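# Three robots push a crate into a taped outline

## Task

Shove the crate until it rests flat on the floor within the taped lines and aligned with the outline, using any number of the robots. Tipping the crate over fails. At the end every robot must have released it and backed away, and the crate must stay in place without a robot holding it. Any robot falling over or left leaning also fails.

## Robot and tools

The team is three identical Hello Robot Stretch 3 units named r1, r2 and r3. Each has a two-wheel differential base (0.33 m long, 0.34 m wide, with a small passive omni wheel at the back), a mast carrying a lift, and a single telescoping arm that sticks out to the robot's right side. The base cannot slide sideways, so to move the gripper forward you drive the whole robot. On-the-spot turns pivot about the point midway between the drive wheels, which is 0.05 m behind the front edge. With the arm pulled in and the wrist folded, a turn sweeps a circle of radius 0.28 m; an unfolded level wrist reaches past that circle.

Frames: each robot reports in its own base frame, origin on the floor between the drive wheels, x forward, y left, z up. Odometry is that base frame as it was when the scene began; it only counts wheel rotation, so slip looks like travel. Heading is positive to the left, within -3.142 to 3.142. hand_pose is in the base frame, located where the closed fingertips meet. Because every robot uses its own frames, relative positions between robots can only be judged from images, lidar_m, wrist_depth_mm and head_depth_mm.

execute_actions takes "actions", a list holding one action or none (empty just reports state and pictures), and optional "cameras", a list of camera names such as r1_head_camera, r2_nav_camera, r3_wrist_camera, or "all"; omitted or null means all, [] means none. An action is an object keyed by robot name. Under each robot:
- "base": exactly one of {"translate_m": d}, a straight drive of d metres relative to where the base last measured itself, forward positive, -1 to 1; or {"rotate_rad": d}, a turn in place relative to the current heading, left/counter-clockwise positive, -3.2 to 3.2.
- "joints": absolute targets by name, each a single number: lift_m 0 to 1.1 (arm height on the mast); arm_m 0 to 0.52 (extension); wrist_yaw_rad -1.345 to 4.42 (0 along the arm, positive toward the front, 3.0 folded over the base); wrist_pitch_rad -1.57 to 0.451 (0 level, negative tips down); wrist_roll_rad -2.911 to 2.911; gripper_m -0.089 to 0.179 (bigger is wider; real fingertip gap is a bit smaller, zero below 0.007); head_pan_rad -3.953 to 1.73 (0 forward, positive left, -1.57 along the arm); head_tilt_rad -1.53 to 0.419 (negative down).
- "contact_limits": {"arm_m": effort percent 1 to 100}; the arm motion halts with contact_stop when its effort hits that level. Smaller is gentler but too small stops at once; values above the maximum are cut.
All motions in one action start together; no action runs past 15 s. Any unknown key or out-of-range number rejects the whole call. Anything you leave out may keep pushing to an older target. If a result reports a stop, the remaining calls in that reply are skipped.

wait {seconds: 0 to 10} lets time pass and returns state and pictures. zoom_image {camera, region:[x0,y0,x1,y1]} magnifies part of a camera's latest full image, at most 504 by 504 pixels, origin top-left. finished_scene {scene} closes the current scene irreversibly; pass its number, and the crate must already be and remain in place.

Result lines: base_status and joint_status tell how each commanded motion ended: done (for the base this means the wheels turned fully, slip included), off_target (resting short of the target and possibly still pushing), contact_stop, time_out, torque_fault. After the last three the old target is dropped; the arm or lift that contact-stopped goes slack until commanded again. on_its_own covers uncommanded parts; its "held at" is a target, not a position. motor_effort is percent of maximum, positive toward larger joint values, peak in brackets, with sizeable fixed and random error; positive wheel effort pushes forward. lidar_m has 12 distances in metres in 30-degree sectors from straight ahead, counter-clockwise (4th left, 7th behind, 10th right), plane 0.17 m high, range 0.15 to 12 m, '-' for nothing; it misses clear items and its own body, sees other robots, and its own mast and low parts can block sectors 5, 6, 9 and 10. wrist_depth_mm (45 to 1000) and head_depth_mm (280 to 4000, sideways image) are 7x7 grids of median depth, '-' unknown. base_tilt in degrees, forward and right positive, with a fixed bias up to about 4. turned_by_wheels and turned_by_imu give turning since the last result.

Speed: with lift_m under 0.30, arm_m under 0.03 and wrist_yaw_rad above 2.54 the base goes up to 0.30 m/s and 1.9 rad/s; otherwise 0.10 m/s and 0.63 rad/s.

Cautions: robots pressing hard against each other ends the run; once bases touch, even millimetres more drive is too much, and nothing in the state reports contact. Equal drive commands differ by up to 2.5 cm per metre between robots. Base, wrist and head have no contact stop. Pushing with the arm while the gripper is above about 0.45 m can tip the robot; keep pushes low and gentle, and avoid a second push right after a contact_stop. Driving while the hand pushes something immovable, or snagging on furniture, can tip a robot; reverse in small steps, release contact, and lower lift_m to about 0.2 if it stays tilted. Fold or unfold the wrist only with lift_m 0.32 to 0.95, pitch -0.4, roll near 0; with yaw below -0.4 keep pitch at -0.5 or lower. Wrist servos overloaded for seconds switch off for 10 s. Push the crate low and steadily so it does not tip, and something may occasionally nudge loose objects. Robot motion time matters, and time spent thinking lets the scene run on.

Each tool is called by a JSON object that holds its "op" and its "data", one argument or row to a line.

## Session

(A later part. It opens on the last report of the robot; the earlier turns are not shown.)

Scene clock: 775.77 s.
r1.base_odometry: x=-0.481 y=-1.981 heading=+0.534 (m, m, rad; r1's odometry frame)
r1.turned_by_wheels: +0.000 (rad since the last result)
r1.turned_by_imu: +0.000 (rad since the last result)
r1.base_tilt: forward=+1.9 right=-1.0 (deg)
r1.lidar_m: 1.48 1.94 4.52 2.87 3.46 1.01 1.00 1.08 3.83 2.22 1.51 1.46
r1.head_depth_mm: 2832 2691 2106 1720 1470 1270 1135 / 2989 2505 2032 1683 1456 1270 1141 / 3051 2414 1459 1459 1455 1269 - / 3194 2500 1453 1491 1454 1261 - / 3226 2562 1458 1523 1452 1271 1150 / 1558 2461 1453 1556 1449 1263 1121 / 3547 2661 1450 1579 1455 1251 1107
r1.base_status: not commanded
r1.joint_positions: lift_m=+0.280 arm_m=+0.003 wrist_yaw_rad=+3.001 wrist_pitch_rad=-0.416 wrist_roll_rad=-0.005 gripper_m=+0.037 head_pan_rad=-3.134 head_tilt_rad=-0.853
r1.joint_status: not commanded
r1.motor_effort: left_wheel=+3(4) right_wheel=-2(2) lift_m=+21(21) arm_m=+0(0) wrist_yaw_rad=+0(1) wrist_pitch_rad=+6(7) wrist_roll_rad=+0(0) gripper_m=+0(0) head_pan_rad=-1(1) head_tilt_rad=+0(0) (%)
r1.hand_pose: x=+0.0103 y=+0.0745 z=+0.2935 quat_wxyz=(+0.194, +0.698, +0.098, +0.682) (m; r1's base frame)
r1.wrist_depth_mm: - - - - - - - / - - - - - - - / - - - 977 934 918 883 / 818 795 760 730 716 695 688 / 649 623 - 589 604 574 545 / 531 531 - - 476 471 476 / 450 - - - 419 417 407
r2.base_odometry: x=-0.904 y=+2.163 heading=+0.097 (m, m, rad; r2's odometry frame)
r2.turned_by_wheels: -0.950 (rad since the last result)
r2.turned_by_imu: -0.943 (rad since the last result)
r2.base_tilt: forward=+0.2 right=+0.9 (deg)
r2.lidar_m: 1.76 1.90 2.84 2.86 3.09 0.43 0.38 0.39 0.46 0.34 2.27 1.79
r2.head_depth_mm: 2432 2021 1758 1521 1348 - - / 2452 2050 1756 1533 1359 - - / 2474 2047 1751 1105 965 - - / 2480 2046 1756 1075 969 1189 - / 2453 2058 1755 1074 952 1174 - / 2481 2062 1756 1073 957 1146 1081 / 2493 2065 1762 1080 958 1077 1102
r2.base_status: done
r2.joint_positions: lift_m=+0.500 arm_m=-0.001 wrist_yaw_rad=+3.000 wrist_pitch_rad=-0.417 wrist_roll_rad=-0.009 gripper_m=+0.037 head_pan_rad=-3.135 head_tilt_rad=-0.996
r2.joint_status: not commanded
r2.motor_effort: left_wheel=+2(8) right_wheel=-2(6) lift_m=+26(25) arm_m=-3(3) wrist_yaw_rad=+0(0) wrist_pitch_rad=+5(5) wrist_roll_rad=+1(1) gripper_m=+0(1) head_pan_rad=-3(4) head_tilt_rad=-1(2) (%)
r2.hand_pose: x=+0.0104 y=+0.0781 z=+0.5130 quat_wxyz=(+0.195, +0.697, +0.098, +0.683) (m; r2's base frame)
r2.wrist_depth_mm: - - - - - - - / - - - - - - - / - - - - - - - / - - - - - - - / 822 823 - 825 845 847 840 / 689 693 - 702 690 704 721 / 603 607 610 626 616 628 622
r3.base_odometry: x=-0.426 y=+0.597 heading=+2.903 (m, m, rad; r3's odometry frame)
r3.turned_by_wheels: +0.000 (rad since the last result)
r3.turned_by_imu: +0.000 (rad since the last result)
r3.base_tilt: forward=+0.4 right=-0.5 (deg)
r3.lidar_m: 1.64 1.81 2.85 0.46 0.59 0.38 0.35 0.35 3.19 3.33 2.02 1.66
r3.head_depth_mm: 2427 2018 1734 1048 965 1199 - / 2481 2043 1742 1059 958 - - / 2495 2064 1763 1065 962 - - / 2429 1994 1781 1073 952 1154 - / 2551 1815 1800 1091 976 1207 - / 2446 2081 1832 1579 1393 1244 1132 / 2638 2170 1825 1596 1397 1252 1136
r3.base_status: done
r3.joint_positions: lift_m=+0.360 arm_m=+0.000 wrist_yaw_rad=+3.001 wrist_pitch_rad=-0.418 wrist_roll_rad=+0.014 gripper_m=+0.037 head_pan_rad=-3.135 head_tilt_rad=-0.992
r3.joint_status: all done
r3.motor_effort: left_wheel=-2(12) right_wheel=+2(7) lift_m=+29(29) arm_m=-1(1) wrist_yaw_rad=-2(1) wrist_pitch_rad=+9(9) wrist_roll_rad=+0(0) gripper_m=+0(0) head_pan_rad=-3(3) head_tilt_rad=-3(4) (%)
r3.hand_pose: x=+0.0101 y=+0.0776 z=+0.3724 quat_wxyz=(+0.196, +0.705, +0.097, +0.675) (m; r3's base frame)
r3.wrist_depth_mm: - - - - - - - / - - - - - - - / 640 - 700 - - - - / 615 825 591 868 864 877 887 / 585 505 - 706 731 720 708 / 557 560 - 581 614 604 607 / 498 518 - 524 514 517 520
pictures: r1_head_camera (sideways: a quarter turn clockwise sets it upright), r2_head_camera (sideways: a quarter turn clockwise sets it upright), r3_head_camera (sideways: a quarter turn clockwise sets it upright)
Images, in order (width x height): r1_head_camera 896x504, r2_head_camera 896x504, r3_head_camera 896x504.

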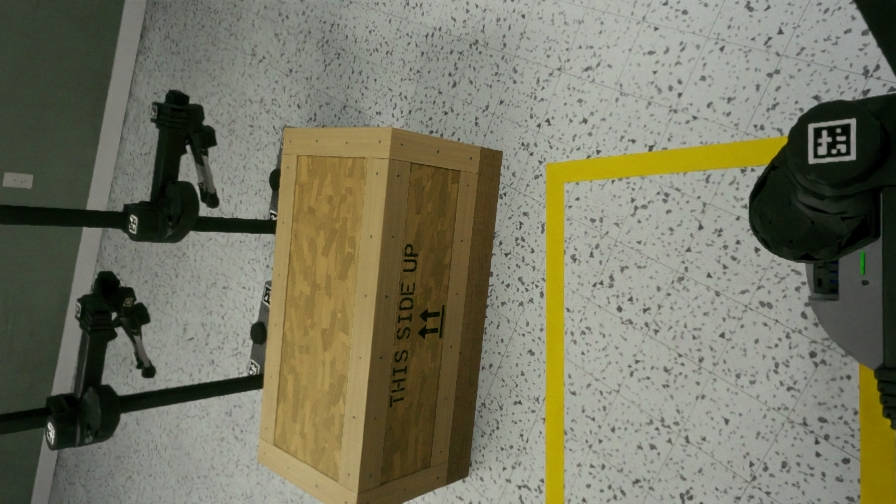

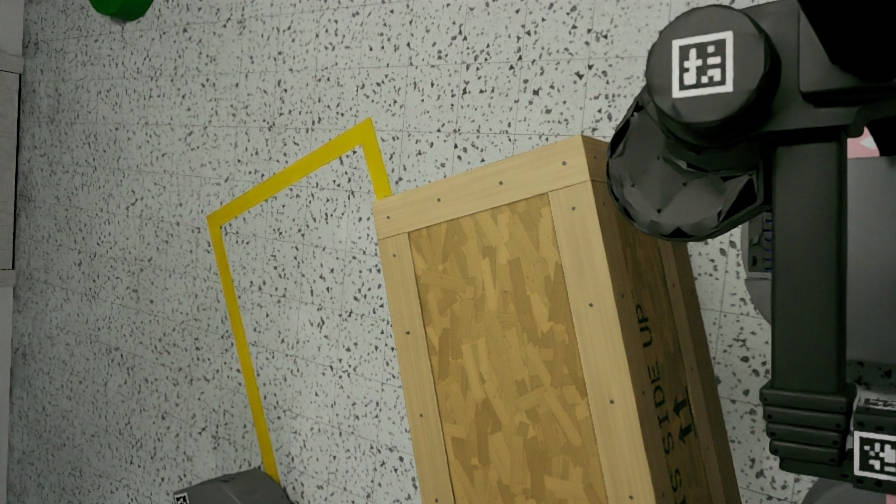

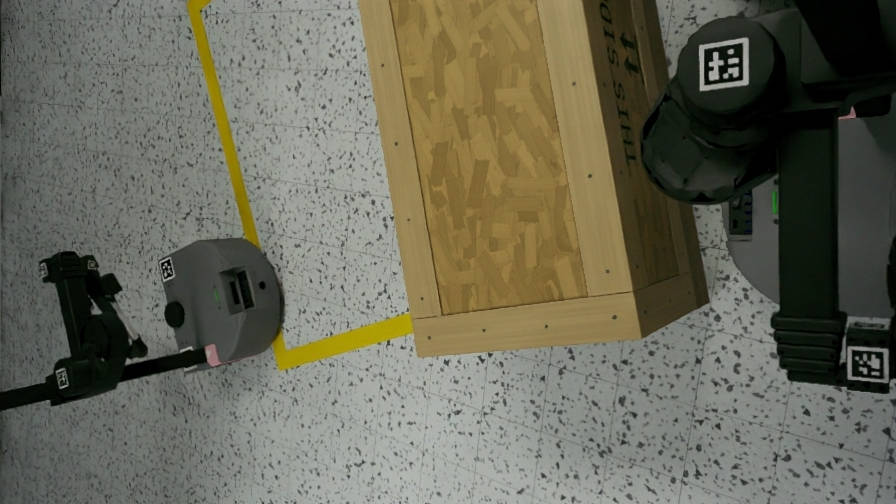

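{"op": "execute_actions", "data": {
  "actions": [
    {"r1":{"base":{"translate_m":0.15}},"r2":{"base":{"translate_m":-0.085}},"r3":{"base":{"translate_m":-0.055}}}
  ],
  "cameras": []
}}

{"op": "execute_actions", "data": {
  "actions": [
    {"r2":{"base":{"translate_m":-0.2}},"r3":{"base":{"translate_m":-0.2}}}
  ],
  "cameras": ["r1_head_camera","r3_nav_camera"]
}}

Scene clock: 785.80 s.
r1.base_odometry: x=-0.352 y=-1.904 heading=+0.534 (m, m, rad; r1's odometry frame)
r1.turned_by_wheels: +0.000 (rad since the last result)
r1.turned_by_imu: +0.000 (rad since the last result)
r1.base_tilt: forward=+1.9 right=-1.0 (deg)
r1.lidar_m: 1.35 1.77 4.09 2.87 3.61 3.40 1.15 1.24 3.91 2.03 1.40 1.32
r1.head_depth_mm: 2967 2696 2138 1729 1467 1272 1136 / 3131 2587 2046 1726 1457 1265 1137 / 3192 2416 1481 1635 1461 1264 - / 3287 2492 1505 1643 1454 1261 - / 3395 2695 1511 1638 1447 1256 1150 / 3133 2487 1536 1665 1459 1250 1121 / 3512 2650 1566 1668 1446 1257 1114
r1.base_status: done
r1.joint_positions: lift_m=+0.280 arm_m=+0.003 wrist_yaw_rad=+3.001 wrist_pitch_rad=-0.416 wrist_roll_rad=-0.005 gripper_m=+0.037 head_pan_rad=-3.134 head_tilt_rad=-0.852
r1.joint_status: not commanded
r1.motor_effort: left_wheel=+3(16) right_wheel=-2(6) lift_m=+21(20) arm_m=+0(0) wrist_yaw_rad=+1(2) wrist_pitch_rad=+6(6) wrist_roll_rad=+0(0) gripper_m=+0(0) head_pan_rad=-1(1) head_tilt_rad=+0(0) (%)
r1.hand_pose: x=+0.0103 y=+0.0745 z=+0.2935 quat_wxyz=(+0.194, +0.698, +0.098, +0.682) (m; r1's base frame)
r1.wrist_depth_mm: - - - - - - - / - - - - - - - / - - - 999 930 910 893 / 818 827 749 776 700 700 682 / 646 619 - 590 594 567 568 / 526 516 - - 479 486 469 / 453 - - - 422 414 406
r2.base_odometry: x=-0.989 y=+2.155 heading=+0.097 (m, m, rad; r2's odometry frame)
r2.turned_by_wheels: +0.000 (rad since the last result)
r2.turned_by_imu: -0.001 (rad since the last result)
r2.base_tilt: forward=+0.2 right=+0.9 (deg)
r2.lidar_m: 1.85 1.99 2.91 2.87 3.09 0.34 0.30 0.30 0.36 0.35 0.49 1.87
r2.head_depth_mm: 2435 2045 1745 1527 1358 - - / 2476 2039 1749 1519 1368 - - / 2495 2040 1769 1502 966 - - / 2505 2060 1753 1070 949 966 - / 2483 2067 1754 1068 956 935 - / 2496 2062 1748 1079 953 901 1088 / 2514 2082 1777 1546 961 885 1105
r2.base_status: done
r2.joint_positions: lift_m=+0.500 arm_m=-0.001 wrist_yaw_rad=+3.000 wrist_pitch_rad=-0.417 wrist_roll_rad=-0.009 gripper_m=+0.037 head_pan_rad=-3.135 head_tilt_rad=-0.996
r2.joint_status: not commanded
r2.motor_effort: left_wheel=+4(2) right_wheel=-2(7) lift_m=+25(25) arm_m=-3(3) wrist_yaw_rad=+0(0) wrist_pitch_rad=+5(5) wrist_roll_rad=+1(1) gripper_m=+0(0) head_pan_rad=-3(3) head_tilt_rad=-2(1) (%)
r2.hand_pose: x=+0.0104 y=+0.0781 z=+0.5130 quat_wxyz=(+0.195, +0.697, +0.098, +0.683) (m; r2's base frame)
r2.wrist_depth_mm: - - - - - - - / - - - - - - - / - - - - - - - / - - - - - - - / 807 820 - 798 842 837 859 / 691 693 - 698 673 714 710 / 602 613 616 617 618 622 622
r3.base_odometry: x=-0.372 y=+0.584 heading=+2.902 (m, m, rad; r3's odometry frame)
r3.turned_by_wheels: +0.000 (rad since the last result)
r3.turned_by_imu: -0.001 (rad since the last result)
r3.base_tilt: forward=+0.4 right=-0.5 (deg)
r3.lidar_m: 1.70 1.87 2.94 0.47 0.50 0.32 0.29 0.29 3.17 3.22 2.09 1.71
r3.head_depth_mm: 2436 2019 1725 1048 932 1086 - / 2464 2047 1743 1063 941 - - / 2452 2061 1758 1069 945 - - / 2449 2023 1784 1079 956 966 - / 2332 1866 1793 1088 974 1174 - / 2405 2077 1812 1583 1392 1245 1127 / 2618 2156 1827 1588 1406 1262 1136
r3.base_status: done
r3.joint_positions: lift_m=+0.360 arm_m=+0.000 wrist_yaw_rad=+3.001 wrist_pitch_rad=-0.418 wrist_roll_rad=+0.014 gripper_m=+0.037 head_pan_rad=-3.135 head_tilt_rad=-0.992
r3.joint_status: not commanded
r3.motor_effort: left_wheel=-1(9) right_wheel=+2(5) lift_m=+29(29) arm_m=-1(1) wrist_yaw_rad=-2(0) wrist_pitch_rad=+9(9) wrist_roll_rad=+0(0) gripper_m=+0(0) head_pan_rad=-3(4) head_tilt_rad=-2(3) (%)
r3.hand_pose: x=+0.0101 y=+0.0776 z=+0.3724 quat_wxyz=(+0.196, +0.705, +0.097, +0.675) (m; r3's base frame)
r3.wrist_depth_mm: - - - - - - - / 565 - - - - - - / 543 - 703 - - - - / 518 649 587 871 863 875 888 / 498 495 - 709 741 714 720 / 473 566 - 595 615 600 591 / 456 512 - 529 515 518 517
pictures: none
No camera images: the call's "cameras" was empty. Leave "cameras" out to get every camera's image.

Scene clock: 789.70 s.
r1.base_odometry: x=-0.352 y=-1.904 heading=+0.534 (m, m, rad; r1's odometry frame)
r1.turned_by_wheels: +0.000 (rad since the last result)
r1.turned_by_imu: +0.000 (rad since the last result)
r1.base_tilt: forward=+1.9 right=-1.0 (deg)
r1.lidar_m: 1.36 1.77 4.10 2.87 3.58 1.03 1.02 1.08 3.90 2.02 1.40 1.32
r1.head_depth_mm: 2955 2693 2114 1718 1454 1268 1137 / 3081 2604 2040 1729 1460 1266 1140 / 3190 2389 1474 1479 1460 1267 - / 3219 2360 1457 1504 1450 1257 - / 3429 2571 1460 1523 1461 1262 1156 / 3540 2586 1445 1551 1442 1261 1125 / 1470 2584 1455 1572 1448 1265 1115
r1.base_status: not commanded
r1.joint_positions: lift_m=+0.280 arm_m=+0.003 wrist_yaw_rad=+3.001 wrist_pitch_rad=-0.416 wrist_roll_rad=-0.005 gripper_m=+0.037 head_pan_rad=-3.134 head_tilt_rad=-0.852
r1.joint_status: not commanded
r1.motor_effort: left_wheel=+4(3) right_wheel=-2(2) lift_m=+21(21) arm_m=+0(0) wrist_yaw_rad=+0(0) wrist_pitch_rad=+7(7) wrist_roll_rad=+0(0) gripper_m=+1(1) head_pan_rad=-1(1) head_tilt_rad=+0(0) (%)
r1.hand_pose: x=+0.0103 y=+0.0745 z=+0.2935 quat_wxyz=(+0.194, +0.698, +0.098, +0.682) (m; r1's base frame)
r1.wrist_depth_mm: - - - - - - - / - - - - - - - / - - - 980 966 899 869 / 836 795 765 760 734 721 670 / 648 640 - 584 596 561 551 / 530 522 - - 468 485 465 / 458 - - - 415 412 407
r2.base_odometry: x=-1.188 y=+2.135 heading=+0.097 (m, m, rad; r2's odometry frame)
r2.turned_by_wheels: +0.000 (rad since the last result)
r2.turned_by_imu: +0.087 (rad since the last result)
r2.base_tilt: forward=+0.3 right=+0.9 (deg)
r2.lidar_m: 2.02 2.27 2.90 2.89 3.23 0.30 0.28 0.28 0.34 0.35 2.45 2.04
r2.head_depth_mm: 2401 2036 1754 1521 1354 - - / 2405 2041 1755 1532 1360 - - / 2412 2045 1760 1507 966 - - / 2471 2061 1745 1066 954 891 - / 2512 2064 1768 1074 956 894 - / 2524 2091 1776 1538 951 879 - / 2531 2025 1733 1538 958 889 1062
r2.base_status: translate_m off_target (by the wheels' count: -0.1998 of -0.2000)
r2.joint_positions: lift_m=+0.500 arm_m=-0.001 wrist_yaw_rad=+3.000 wrist_pitch_rad=-0.418 wrist_roll_rad=-0.009 gripper_m=+0.037 head_pan_rad=-3.135 head_tilt_rad=-0.995
r2.joint_status: not commanded
r2.on_its_own: left_wheel is at rest, and its effort (-34) is outside its rest range (-18 to +18); right_wheel is at rest, and its effort (-31) is outside its rest range (-18 to +18)
r2.motor_effort: left_wheel=-34(91) right_wheel=-31(65) lift_m=+27(27) arm_m=-3(3) wrist_yaw_rad=+0(0) wrist_pitch_rad=+5(5) wrist_roll_rad=+1(1) gripper_m=+0(0) head_pan_rad=-3(3) head_tilt_rad=-2(2) (%)
r2.hand_pose: x=+0.0104 y=+0.0781 z=+0.5130 quat_wxyz=(+0.195, +0.697, +0.098, +0.683) (m; r2's base frame)
r2.wrist_depth_mm: - - - - - - - / - - - - - - - / - - - - - - - / - - - - - - - / 817 823 - 823 838 846 846 / 698 706 - 708 690 707 717 / 596 604 612 619 614 615 614
r3.base_odometry: x=-0.178 y=+0.536 heading=+2.902 (m, m, rad; r3's odometry frame)
r3.turned_by_wheels: -0.001 (rad since the last result)
r3.turned_by_imu: +0.076 (rad since the last result)
r3.base_tilt: forward=+0.4 right=-0.6 (deg)
r3.lidar_m: 1.85 2.11 3.35 0.47 0.45 0.30 0.28 0.28 3.16 3.84 2.16 1.85
r3.head_depth_mm: 2431 2012 1735 1052 932 983 - / 2465 2045 1741 1060 941 - - / 2496 2055 1769 1064 947 - - / 2512 1837 1763 1075 954 906 - / 1512 1821 1794 1474 975 1136 - / 2512 2147 1823 1564 1391 1243 1132 / 2633 2164 1830 1588 1411 1259 1137
r3.base_status: translate_m off_target (by the wheels' count: -0.1996 of -0.2000)
r3.joint_positions: lift_m=+0.360 arm_m=+0.000 wrist_yaw_rad=+3.001 wrist_pitch_rad=-0.418 wrist_roll_rad=+0.014 gripper_m=+0.037 head_pan_rad=-3.135 head_tilt_rad=-0.993
r3.joint_status: not commanded
r3.on_its_own: left_wheel is at rest, and its effort (-70) is outside its rest range (-18 to +18); right_wheel is at rest, and its effort (-57) is outside its rest range (-18 to +18)
r3.motor_effort: left_wheel=-70(92) right_wheel=-57(73) lift_m=+27(28) arm_m=-1(1) wrist_yaw_rad=-1(1) wrist_pitch_rad=+9(9) wrist_roll_rad=+0(0) gripper_m=+1(1) head_pan_rad=-2(3) head_tilt_rad=-3(3) (%)
r3.hand_pose: x=+0.0102 y=+0.0776 z=+0.3725 quat_wxyz=(+0.196, +0.705, +0.097, +0.675) (m; r3's base frame)
r3.wrist_depth_mm: - - - - - - - / 492 - - - - - - / 481 680 718 - - - - / 459 597 579 883 874 869 896 / 442 498 - 717 739 706 714 / 430 557 - 599 621 601 599 / 415 512 - 535 515 517 521
pictures: r1_head_camera (sideways: a quarter turn clockwise sets it upright), r3_nav_camera (sideways: a quarter turn counterclockwise sets it upright)
Images, in order (width x height): r1_head_camera 896x504, r3_nav_camera 672x504.

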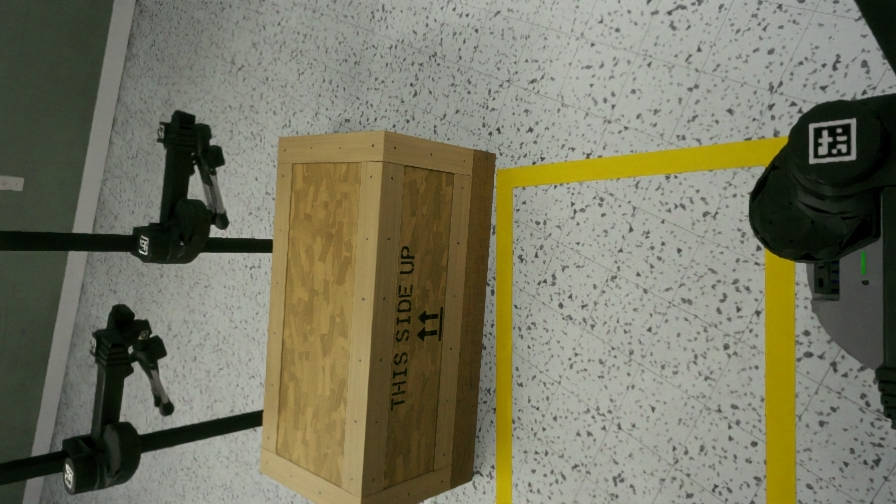

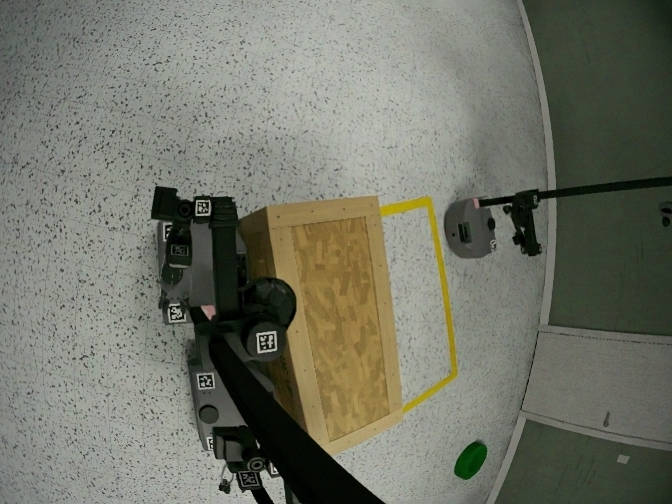

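{"op": "execute_actions", "data": {
  "actions": [
    {"r3":{"base":{"translate_m":0.005},"joints":{"lift_m":0.295}},"r2":{"base":{"translate_m":0.002}}}
  ],
  "cameras": ["r2_nav_camera"]
}}

{"op": "execute_actions", "data": {
  "actions": [
    {"r2":{"base":{"translate_m":-0.07}},"r3":{"base":{"translate_m":-0.21}}}
  ],
  "cameras": ["r1_head_camera","r3_nav_camera"]
}}

Scene clock: 812.27 s.
r1.base_odometry: x=-0.352 y=-1.904 heading=+0.534 (m, m, rad; r1's odometry frame)
r1.turned_by_wheels: +0.000 (rad since the last result)
r1.turned_by_imu: +0.000 (rad since the last result)
r1.base_tilt: forward=+1.9 right=-1.0 (deg)
r1.lidar_m: 1.35 1.76 4.13 2.87 3.63 1.03 1.02 1.08 3.91 2.02 1.40 1.32
r1.head_depth_mm: 2948 2719 2109 1734 1451 1267 1137 / 3075 2709 2027 1722 1454 1263 1137 / 3189 2396 1468 1485 1455 1258 - / 3323 2420 1465 1508 1462 1270 - / 3451 2583 1456 1517 1455 1261 1147 / 3504 2566 1445 1547 1444 1262 1125 / 1471 2539 1456 1565 1454 1257 1112
r1.base_status: not commanded
r1.joint_positions: lift_m=+0.280 arm_m=+0.003 wrist_yaw_rad=+3.001 wrist_pitch_rad=-0.416 wrist_roll_rad=-0.005 gripper_m=+0.037 head_pan_rad=-3.134 head_tilt_rad=-0.852
r1.joint_status: not commanded
r1.motor_effort: left_wheel=+3(3) right_wheel=-2(2) lift_m=+21(21) arm_m=+0(0) wrist_yaw_rad=+0(1) wrist_pitch_rad=+7(7) wrist_roll_rad=+0(0) gripper_m=-1(0) head_pan_rad=-1(1) head_tilt_rad=+0(0) (%)
r1.hand_pose: x=+0.0103 y=+0.0745 z=+0.2935 quat_wxyz=(+0.194, +0.698, +0.098, +0.682) (m; r1's base frame)
r1.wrist_depth_mm: - - - - - - - / - - - - - - - / - - - 995 970 892 873 / 824 804 773 730 715 696 676 / 658 636 - 608 585 560 550 / 536 534 - - 478 480 464 / 457 - - - 420 411 402
r2.base_odometry: x=-1.186 y=+2.136 heading=+0.097 (m, m, rad; r2's odometry frame)
r2.turned_by_wheels: +0.000 (rad since the last result)
r2.turned_by_imu: -0.001 (rad since the last result)
r2.base_tilt: forward=+0.2 right=+0.9 (deg)
r2.lidar_m: 2.02 2.27 2.91 2.89 3.26 0.31 0.28 0.28 0.34 0.35 2.44 2.03
r2.head_depth_mm: 2356 2037 1765 1533 1352 - - / 2398 2041 1749 1533 1355 - - / 2413 2041 1748 1503 969 - - / 2483 2055 1756 1070 953 897 - / 2486 2066 1764 1071 953 892 - / 2500 2058 1767 1544 957 885 - / 2491 2038 1735 1545 954 883 1069
r2.base_status: done
r2.joint_positions: lift_m=+0.500 arm_m=-0.001 wrist_yaw_rad=+3.000 wrist_pitch_rad=-0.418 wrist_roll_rad=-0.009 gripper_m=+0.037 head_pan_rad=-3.135 head_tilt_rad=-0.995
r2.joint_status: not commanded
r2.motor_effort: left_wheel=+0(26) right_wheel=+1(24) lift_m=+27(27) arm_m=-3(3) wrist_yaw_rad=+1(0) wrist_pitch_rad=+5(5) wrist_roll_rad=+0(1) gripper_m=+0(0) head_pan_rad=-3(3) head_tilt_rad=-1(1) (%)
r2.hand_pose: x=+0.0104 y=+0.0781 z=+0.5130 quat_wxyz=(+0.195, +0.697, +0.098, +0.683) (m; r2's base frame)
r2.wrist_depth_mm: - - - - - - - / - - - - - - - / - - - - - - - / - - - - - - - / 832 815 - 819 840 838 847 / 695 700 - 711 690 718 731 / 611 601 606 612 616 620 618
r3.base_odometry: x=-0.183 y=+0.537 heading=+2.902 (m, m, rad; r3's odometry frame)
r3.turned_by_wheels: +0.000 (rad since the last result)
r3.turned_by_imu: -0.001 (rad since the last result)
r3.base_tilt: forward=+0.4 right=-0.6 (deg)
r3.lidar_m: 1.84 2.11 3.36 0.48 0.46 0.31 0.28 0.29 3.15 3.83 2.15 1.84
r3.head_depth_mm: 2426 2016 1730 1053 934 1079 - / 2469 2043 1734 1061 942 883 - / 2501 2072 1745 1066 948 886 - / 2393 1837 1765 1075 954 922 - / 1506 1822 1788 1484 974 1166 - / 2540 2150 1822 1585 1388 1245 1135 / 2639 2170 1830 1592 1408 1251 1137
r3.base_status: done
r3.joint_positions: lift_m=+0.295 arm_m=+0.000 wrist_yaw_rad=+3.001 wrist_pitch_rad=-0.418 wrist_roll_rad=+0.014 gripper_m=+0.037 head_pan_rad=-3.135 head_tilt_rad=-0.993
r3.joint_status: all done
r3.motor_effort: left_wheel=+0(58) right_wheel=+0(52) lift_m=+21(24) arm_m=-1(1) wrist_yaw_rad=-1(2) wrist_pitch_rad=+9(9) wrist_roll_rad=+0(0) gripper_m=+1(0) head_pan_rad=-2(3) head_tilt_rad=-4(4) (%)
r3.hand_pose: x=+0.0102 y=+0.0776 z=+0.3078 quat_wxyz=(+0.196, +0.705, +0.097, +0.675) (m; r3's base frame)
r3.wrist_depth_mm: 501 - - - - - - / 503 - - - - - - / 488 653 584 965 - - - / 463 468 476 758 758 761 754 / 449 492 - 615 646 623 621 / 433 509 - 539 538 524 527 / 404 - - - 447 453 453
pictures: r2_nav_camera (sideways: a quarter turn counterclockwise sets it upright)
Images, in order (width x height): r2_nav_camera 672x504.

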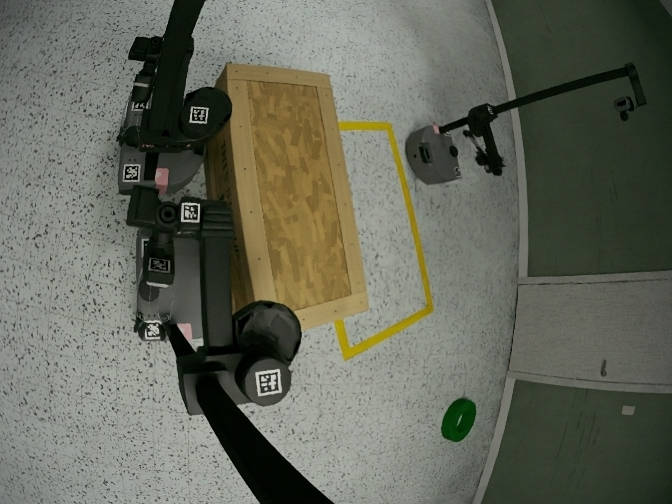

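Scene clock: 814.97 s.
r1.base_odometry: x=-0.352 y=-1.904 heading=+0.534 (m, m, rad; r1's odometry frame)
r1.turned_by_wheels: +0.000 (rad since the last result)
r1.turned_by_imu: +0.000 (rad since the last result)
r1.base_tilt: forward=+1.9 right=-1.1 (deg)
r1.lidar_m: 1.35 1.76 4.12 2.86 3.59 0.99 0.97 1.02 3.90 2.03 1.40 1.32
r1.head_depth_mm: 2968 2711 2126 1720 1464 1273 1138 / 3122 2718 2111 1672 1463 1269 1140 / 3236 2678 1455 1419 1455 1268 - / 3289 1791 1467 1438 1459 1265 - / 3426 2581 1457 1434 1450 1256 1153 / 3558 2557 1458 1458 1446 1258 1128 / 1445 2456 1448 1463 1446 1262 1118
r1.base_status: not commanded
r1.joint_positions: lift_m=+0.280 arm_m=+0.003 wrist_yaw_rad=+3.001 wrist_pitch_rad=-0.416 wrist_roll_rad=-0.005 gripper_m=+0.037 head_pan_rad=-3.134 head_tilt_rad=-0.852
r1.joint_status: not commanded
r1.motor_effort: left_wheel=+3(3) right_wheel=-2(2) lift_m=+20(21) arm_m=+0(0) wrist_yaw_rad=+0(0) wrist_pitch_rad=+6(7) wrist_roll_rad=+0(0) gripper_m=+0(0) head_pan_rad=-1(2) head_tilt_rad=-1(0) (%)
r1.hand_pose: x=+0.0103 y=+0.0745 z=+0.2935 quat_wxyz=(+0.194, +0.698, +0.098, +0.682) (m; r1's base frame)
r1.wrist_depth_mm: - - - - - - - / - - - - - - - / - - - 986 964 896 857 / 841 800 772 732 728 698 681 / 655 641 - 607 602 561 542 / 531 533 - - 474 484 467 / 445 - - - 426 408 405
r2.base_odometry: x=-1.255 y=+2.129 heading=+0.097 (m, m, rad; r2's odometry frame)
r2.turned_by_wheels: +0.000 (rad since the last result)
r2.turned_by_imu: +0.014 (rad since the last result)
r2.base_tilt: forward=+0.2 right=+0.9 (deg)
r2.lidar_m: 2.09 2.37 2.91 2.91 3.17 0.31 0.28 0.28 0.33 0.33 0.47 2.09
r2.head_depth_mm: 2335 2028 1746 1523 1355 - - / 2392 2036 1756 1529 1359 - - / 2382 2078 1752 1508 965 - - / 2430 2064 1755 1071 952 890 - / 2477 2047 1765 1077 955 894 - / 2501 2076 1772 1557 957 884 - / 2500 2052 1696 1543 957 871 1027
r2.base_status: translate_m off_target (by the wheels' count: -0.0698 of -0.0700)
r2.joint_positions: lift_m=+0.500 arm_m=-0.001 wrist_yaw_rad=+3.000 wrist_pitch_rad=-0.418 wrist_roll_rad=-0.009 gripper_m=+0.037 head_pan_rad=-3.135 head_tilt_rad=-0.995
r2.joint_status: not commanded
r2.on_its_own: left_wheel is at rest, and its effort (-30) is outside its rest range (-18 to +18); right_wheel is at rest, and its effort (-33) is outside its rest range (-18 to +18)
r2.motor_effort: left_wheel=-30(63) right_wheel=-33(54) lift_m=+28(27) arm_m=-3(3) wrist_yaw_rad=+0(1) wrist_pitch_rad=+5(5) wrist_roll_rad=+1(1) gripper_m=+0(1) head_pan_rad=-3(3) head_tilt_rad=-2(2) (%)
r2.hand_pose: x=+0.0104 y=+0.0781 z=+0.5130 quat_wxyz=(+0.195, +0.697, +0.098, +0.683) (m; r2's base frame)
r2.wrist_depth_mm: - - - - - - - / - - - - - - - / - - - - - - - / - - - - - - - / 815 816 - 829 842 856 844 / 697 691 - 715 688 715 713 / 611 609 606 616 623 624 636
r3.base_odometry: x=+0.020 y=+0.487 heading=+2.901 (m, m, rad; r3's odometry frame)
r3.turned_by_wheels: -0.001 (rad since the last result)
r3.turned_by_imu: +0.100 (rad since the last result)
r3.base_tilt: forward=+0.5 right=-0.6 (deg)
r3.lidar_m: 1.91 2.32 3.34 0.45 0.42 0.29 0.28 0.28 3.15 3.34 2.10 1.90
r3.head_depth_mm: 2408 2018 1733 1046 931 992 - / 2464 2020 1743 1054 942 879 - / 2480 2013 1751 1063 951 889 - / 2530 1766 1747 1077 952 914 - / 2434 2083 1792 1514 978 1181 - / 2620 2143 1827 1584 1397 1248 1128 / 2651 2185 1843 1591 1401 1258 1136
r3.base_status: translate_m off_target (by the wheels' count: -0.2096 of -0.2100)
r3.joint_positions: lift_m=+0.295 arm_m=+0.000 wrist_yaw_rad=+3.001 wrist_pitch_rad=-0.418 wrist_roll_rad=+0.014 gripper_m=+0.037 head_pan_rad=-3.135 head_tilt_rad=-0.993
r3.joint_status: not commanded
r3.on_its_own: left_wheel is at rest, and its effort (-68) is outside its rest range (-18 to +18); right_wheel is at rest, and its effort (-56) is outside its rest range (-18 to +18)
r3.motor_effort: left_wheel=-68(87) right_wheel=-56(71) lift_m=+22(22) arm_m=-1(1) wrist_yaw_rad=-1(1) wrist_pitch_rad=+9(9) wrist_roll_rad=+0(0) gripper_m=+1(1) head_pan_rad=-3(3) head_tilt_rad=-2(4) (%)
r3.hand_pose: x=+0.0102 y=+0.0777 z=+0.3078 quat_wxyz=(+0.196, +0.705, +0.097, +0.675) (m; r3's base frame)
r3.wrist_depth_mm: 437 - - - - - - / 446 - - - - - - / 433 583 617 936 - - - / 421 475 474 727 752 762 775 / 411 507 - 619 637 610 620 / 400 511 - 537 535 522 527 / 379 - - - 447 456 454
pictures: r1_head_camera (sideways: a quarter turn clockwise sets it upright), r3_nav_camera (sideways: a quarter turn counterclockwise sets it upright)
Images, in order (width x height): r1_head_camera 896x504, r3_nav_camera 672x504.

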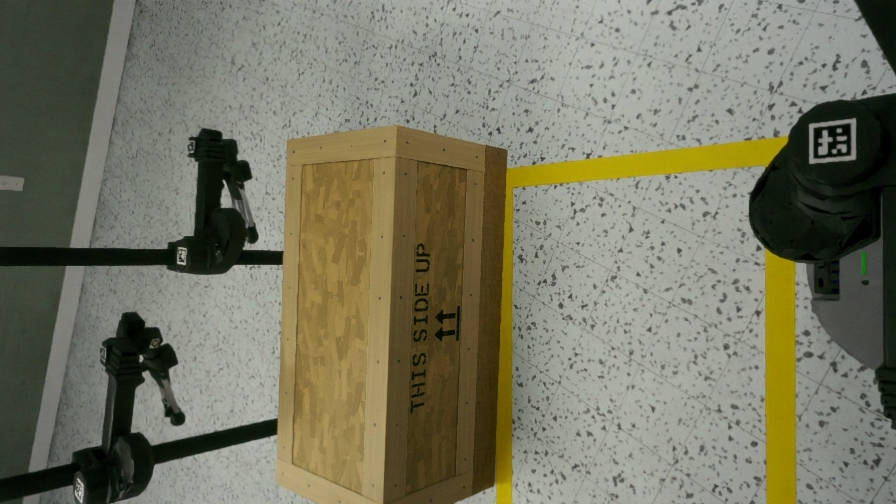

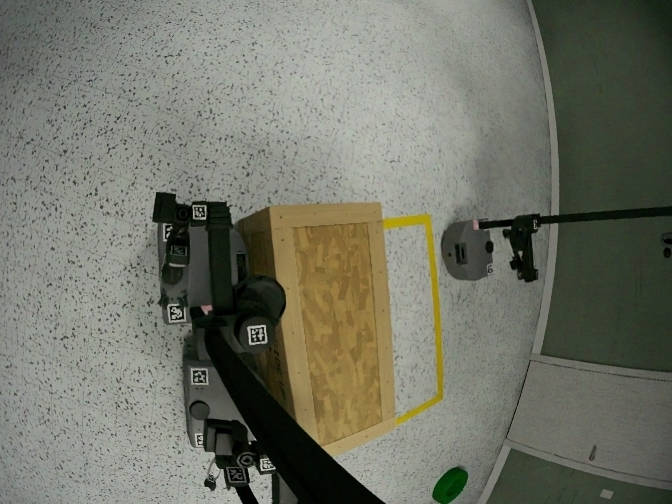

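{"op": "execute_actions", "data": {
  "actions": []
}}

Scene clock: 827.67 s.
r1.base_odometry: x=-0.352 y=-1.904 heading=+0.534 (m, m, rad; r1's odometry frame)
r1.turned_by_wheels: +0.000 (rad since the last result)
r1.turned_by_imu: +0.000 (rad since the last result)
r1.base_tilt: forward=+1.8 right=-1.0 (deg)
r1.lidar_m: 1.35 1.76 4.11 2.87 3.61 0.99 0.97 1.02 3.91 2.02 1.40 1.32
r1.head_depth_mm: 2958 2699 2106 1718 1459 1263 1136 / 3108 2693 2124 1689 1454 1267 1137 / 3266 2694 1476 1426 1467 1262 - / 3258 1763 1453 1439 1443 1261 - / 3462 2591 1461 1430 1456 1253 1154 / 3568 2560 1459 1443 1447 1256 1119 / 1430 2493 1448 1457 1456 1258 1119
r1.base_status: not commanded
r1.joint_positions: lift_m=+0.280 arm_m=+0.003 wrist_yaw_rad=+3.001 wrist_pitch_rad=-0.416 wrist_roll_rad=-0.005 gripper_m=+0.037 head_pan_rad=-3.134 head_tilt_rad=-0.852
r1.joint_status: not commanded
r1.motor_effort: left_wheel=+3(3) right_wheel=-2(2) lift_m=+21(21) arm_m=+0(0) wrist_yaw_rad=+0(0) wrist_pitch_rad=+7(7) wrist_roll_rad=+0(0) gripper_m=+0(0) head_pan_rad=-2(2) head_tilt_rad=+0(0) (%)
r1.hand_pose: x=+0.0103 y=+0.0745 z=+0.2935 quat_wxyz=(+0.194, +0.698, +0.098, +0.682) (m; r1's base frame)
r1.wrist_depth_mm: - - - - - - - / - - - - - - - / - - - - 927 918 877 / 816 788 785 742 725 677 684 / 645 621 - 595 599 577 556 / 531 523 - - 478 477 467 / 448 - - - 421 409 408
r2.base_odometry: x=-1.255 y=+2.129 heading=+0.097 (m, m, rad; r2's odometry frame)
r2.turned_by_wheels: +0.000 (rad since the last result)
r2.turned_by_imu: +0.000 (rad since the last result)
r2.base_tilt: forward=+0.2 right=+1.0 (deg)
r2.lidar_m: 2.09 2.36 2.91 2.91 3.18 0.31 0.28 0.28 0.33 0.33 0.47 2.09
r2.head_depth_mm: 2298 2056 1746 1519 1362 - - / 2382 2042 1756 1521 1355 - - / 2379 2038 1755 1512 962 - - / 2447 2082 1759 1068 952 891 - / 2474 2042 1792 1076 956 896 - / 2506 2061 1764 1551 959 878 - / 2526 2024 1693 1557 955 870 1027
r2.base_status: translate_m off_target (by the wheels' count: -0.0698 of -0.0700)
r2.joint_positions: lift_m=+0.500 arm_m=-0.001 wrist_yaw_rad=+3.000 wrist_pitch_rad=-0.418 wrist_roll_rad=-0.009 gripper_m=+0.037 head_pan_rad=-3.135 head_tilt_rad=-0.995
r2.joint_status: not commanded
r2.on_its_own: left_wheel is at rest, and its effort (-31) is outside its rest range (-18 to +18); right_wheel is at rest, and its effort (-34) is outside its rest range (-18 to +18)
r2.motor_effort: left_wheel=-31(63) right_wheel=-34(54) lift_m=+27(27) arm_m=-3(3) wrist_yaw_rad=+1(1) wrist_pitch_rad=+5(5) wrist_roll_rad=+1(1) gripper_m=+0(1) head_pan_rad=-3(3) head_tilt_rad=-1(2) (%)
r2.hand_pose: x=+0.0104 y=+0.0781 z=+0.5130 quat_wxyz=(+0.195, +0.697, +0.098, +0.683) (m; r2's base frame)
r2.wrist_depth_mm: - - - - - - - / - - - - - - - / - - - - - - - / - - - - - - - / 834 815 - 848 842 822 843 / 697 707 - 704 677 724 724 / 609 604 614 619 614 624 621
r3.base_odometry: x=+0.020 y=+0.487 heading=+2.901 (m, m, rad; r3's odometry frame)
r3.turned_by_wheels: +0.000 (rad since the last result)
r3.turned_by_imu: +0.000 (rad since the last result)
r3.base_tilt: forward=+0.4 right=-0.6 (deg)
r3.lidar_m: 1.91 2.32 3.34 0.45 0.42 0.29 0.28 0.28 3.15 3.34 2.11 1.89
r3.head_depth_mm: 2417 2023 1731 1045 931 993 - / 2467 2058 1740 1057 941 881 - / 2482 2021 1749 1063 946 887 - / 2517 1766 1736 1077 953 912 - / 2416 2063 1792 1506 973 1183 - / 2618 2134 1805 1584 1396 1243 1135 / 2624 2172 1825 1585 1405 1253 1135
r3.base_status: translate_m off_target (by the wheels' count: -0.2096 of -0.2100)
r3.joint_positions: lift_m=+0.295 arm_m=+0.000 wrist_yaw_rad=+3.001 wrist_pitch_rad=-0.418 wrist_roll_rad=+0.014 gripper_m=+0.037 head_pan_rad=-3.135 head_tilt_rad=-0.993
r3.joint_status: not commanded
r3.on_its_own: left_wheel is at rest, and its effort (-67) is outside its rest range (-18 to +18); right_wheel is at rest, and its effort (-56) is outside its rest range (-18 to +18)
r3.motor_effort: left_wheel=-67(87) right_wheel=-56(71) lift_m=+22(22) arm_m=-1(1) wrist_yaw_rad=-2(1) wrist_pitch_rad=+9(9) wrist_roll_rad=+0(0) gripper_m=+0(1) head_pan_rad=-3(3) head_tilt_rad=-2(4) (%)
r3.hand_pose: x=+0.0102 y=+0.0777 z=+0.3078 quat_wxyz=(+0.196, +0.705, +0.097, +0.675) (m; r3's base frame)
r3.wrist_depth_mm: 441 - - - - - - / 448 - - - - - - / 435 591 614 917 - - - / 422 477 477 720 757 765 762 / 411 510 - 617 636 625 620 / 400 508 - 535 539 518 524 / 379 - - - 449 448 454
pictures: r1_head_camera (sideways: a quarter turn clockwise sets it upright), r1_nav_camera (sideways: a quarter turn counterclockwise sets it upright), r1_wrist_camera, r2_head_camera (sideways: a quarter turn clockwise sets it upright), r2_nav_camera (sideways: a quarter turn counterclockwise sets it upright), r2_wrist_camera, r3_head_camera (sideways: a quarter turn clockwise sets it upright), r3_nav_camera (sideways: a quarter turn counterclockwise sets it upright), r3_wrist_camera
Images, in order (width x height): r1_head_camera 896x504, r1_nav_camera 672x504, r1_wrist_camera 644x364, r2_head_camera 896x504, r2_nav_camera 672x504, r2_wrist_camera 644x364, r3_head_camera 896x504, r3_nav_camera 672x504, r3_wrist_camera 644x364.

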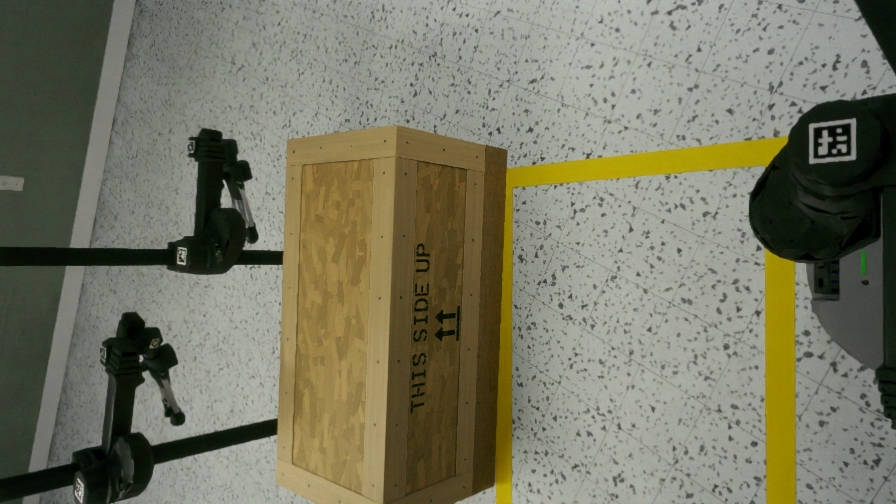

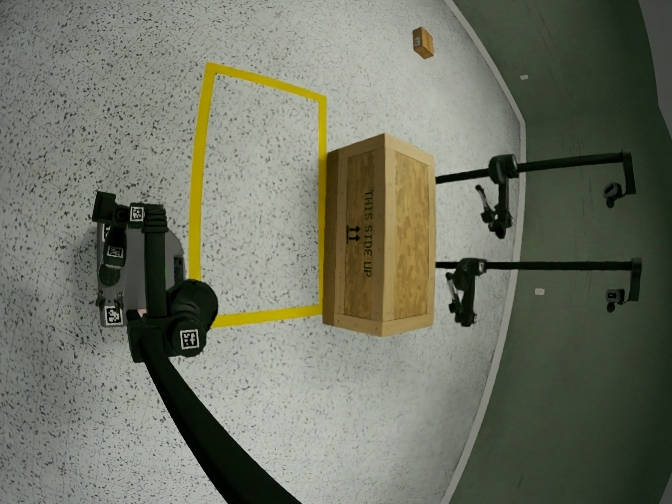

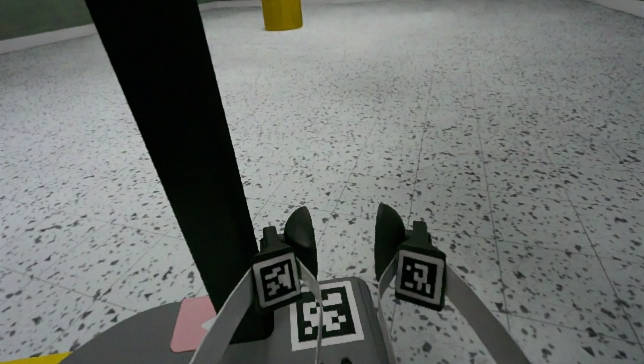

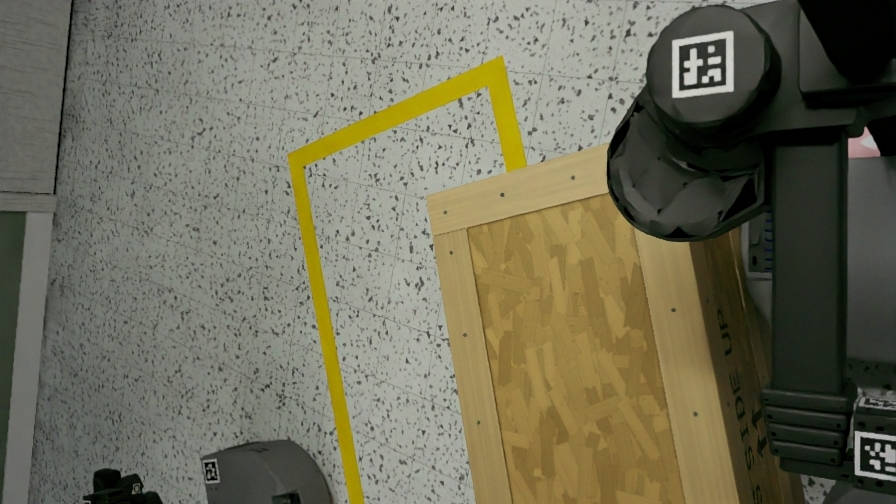

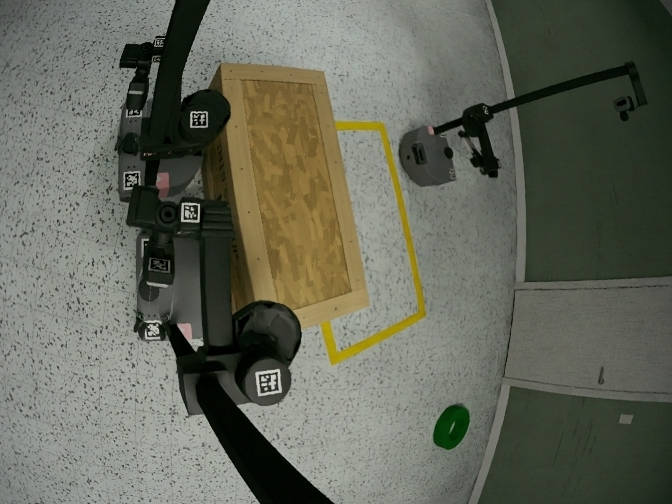

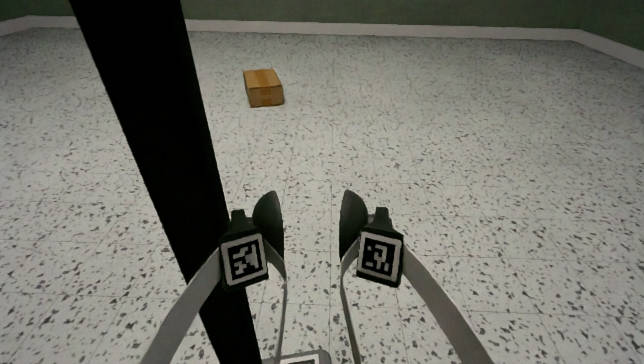

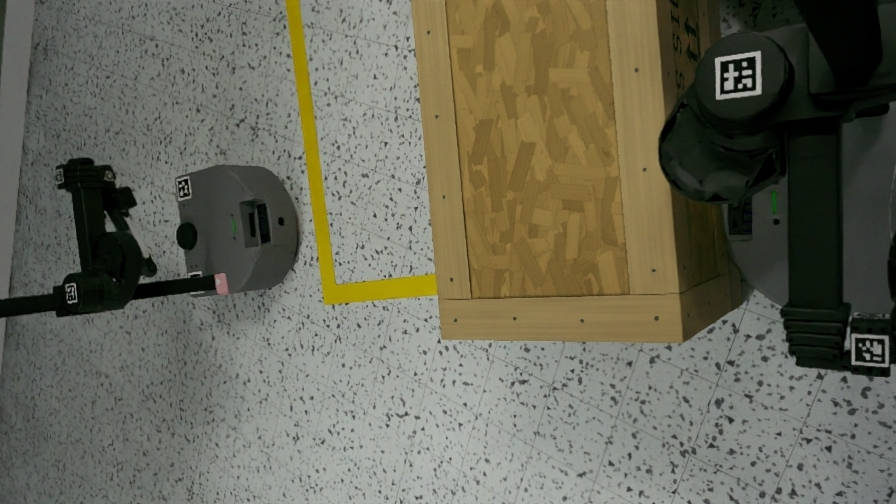

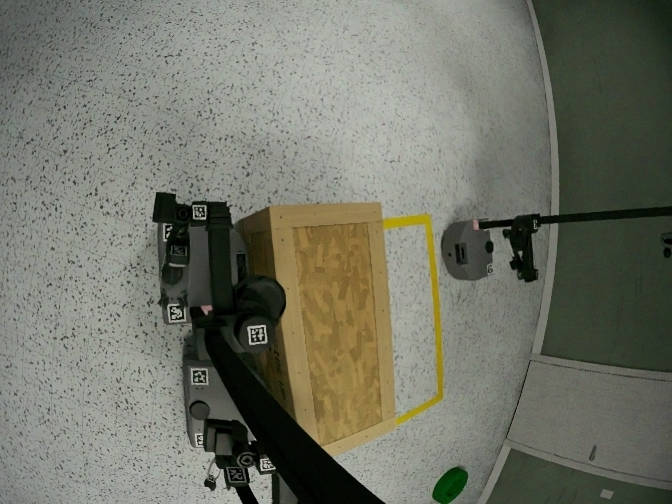

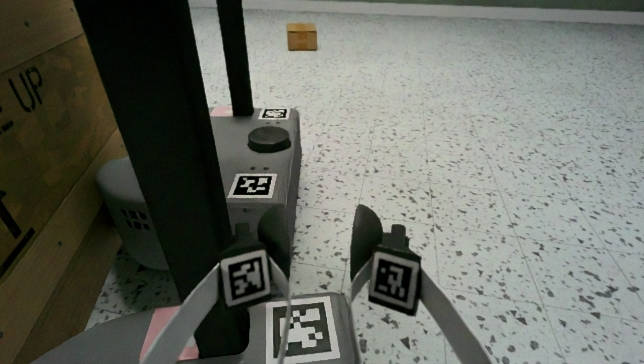

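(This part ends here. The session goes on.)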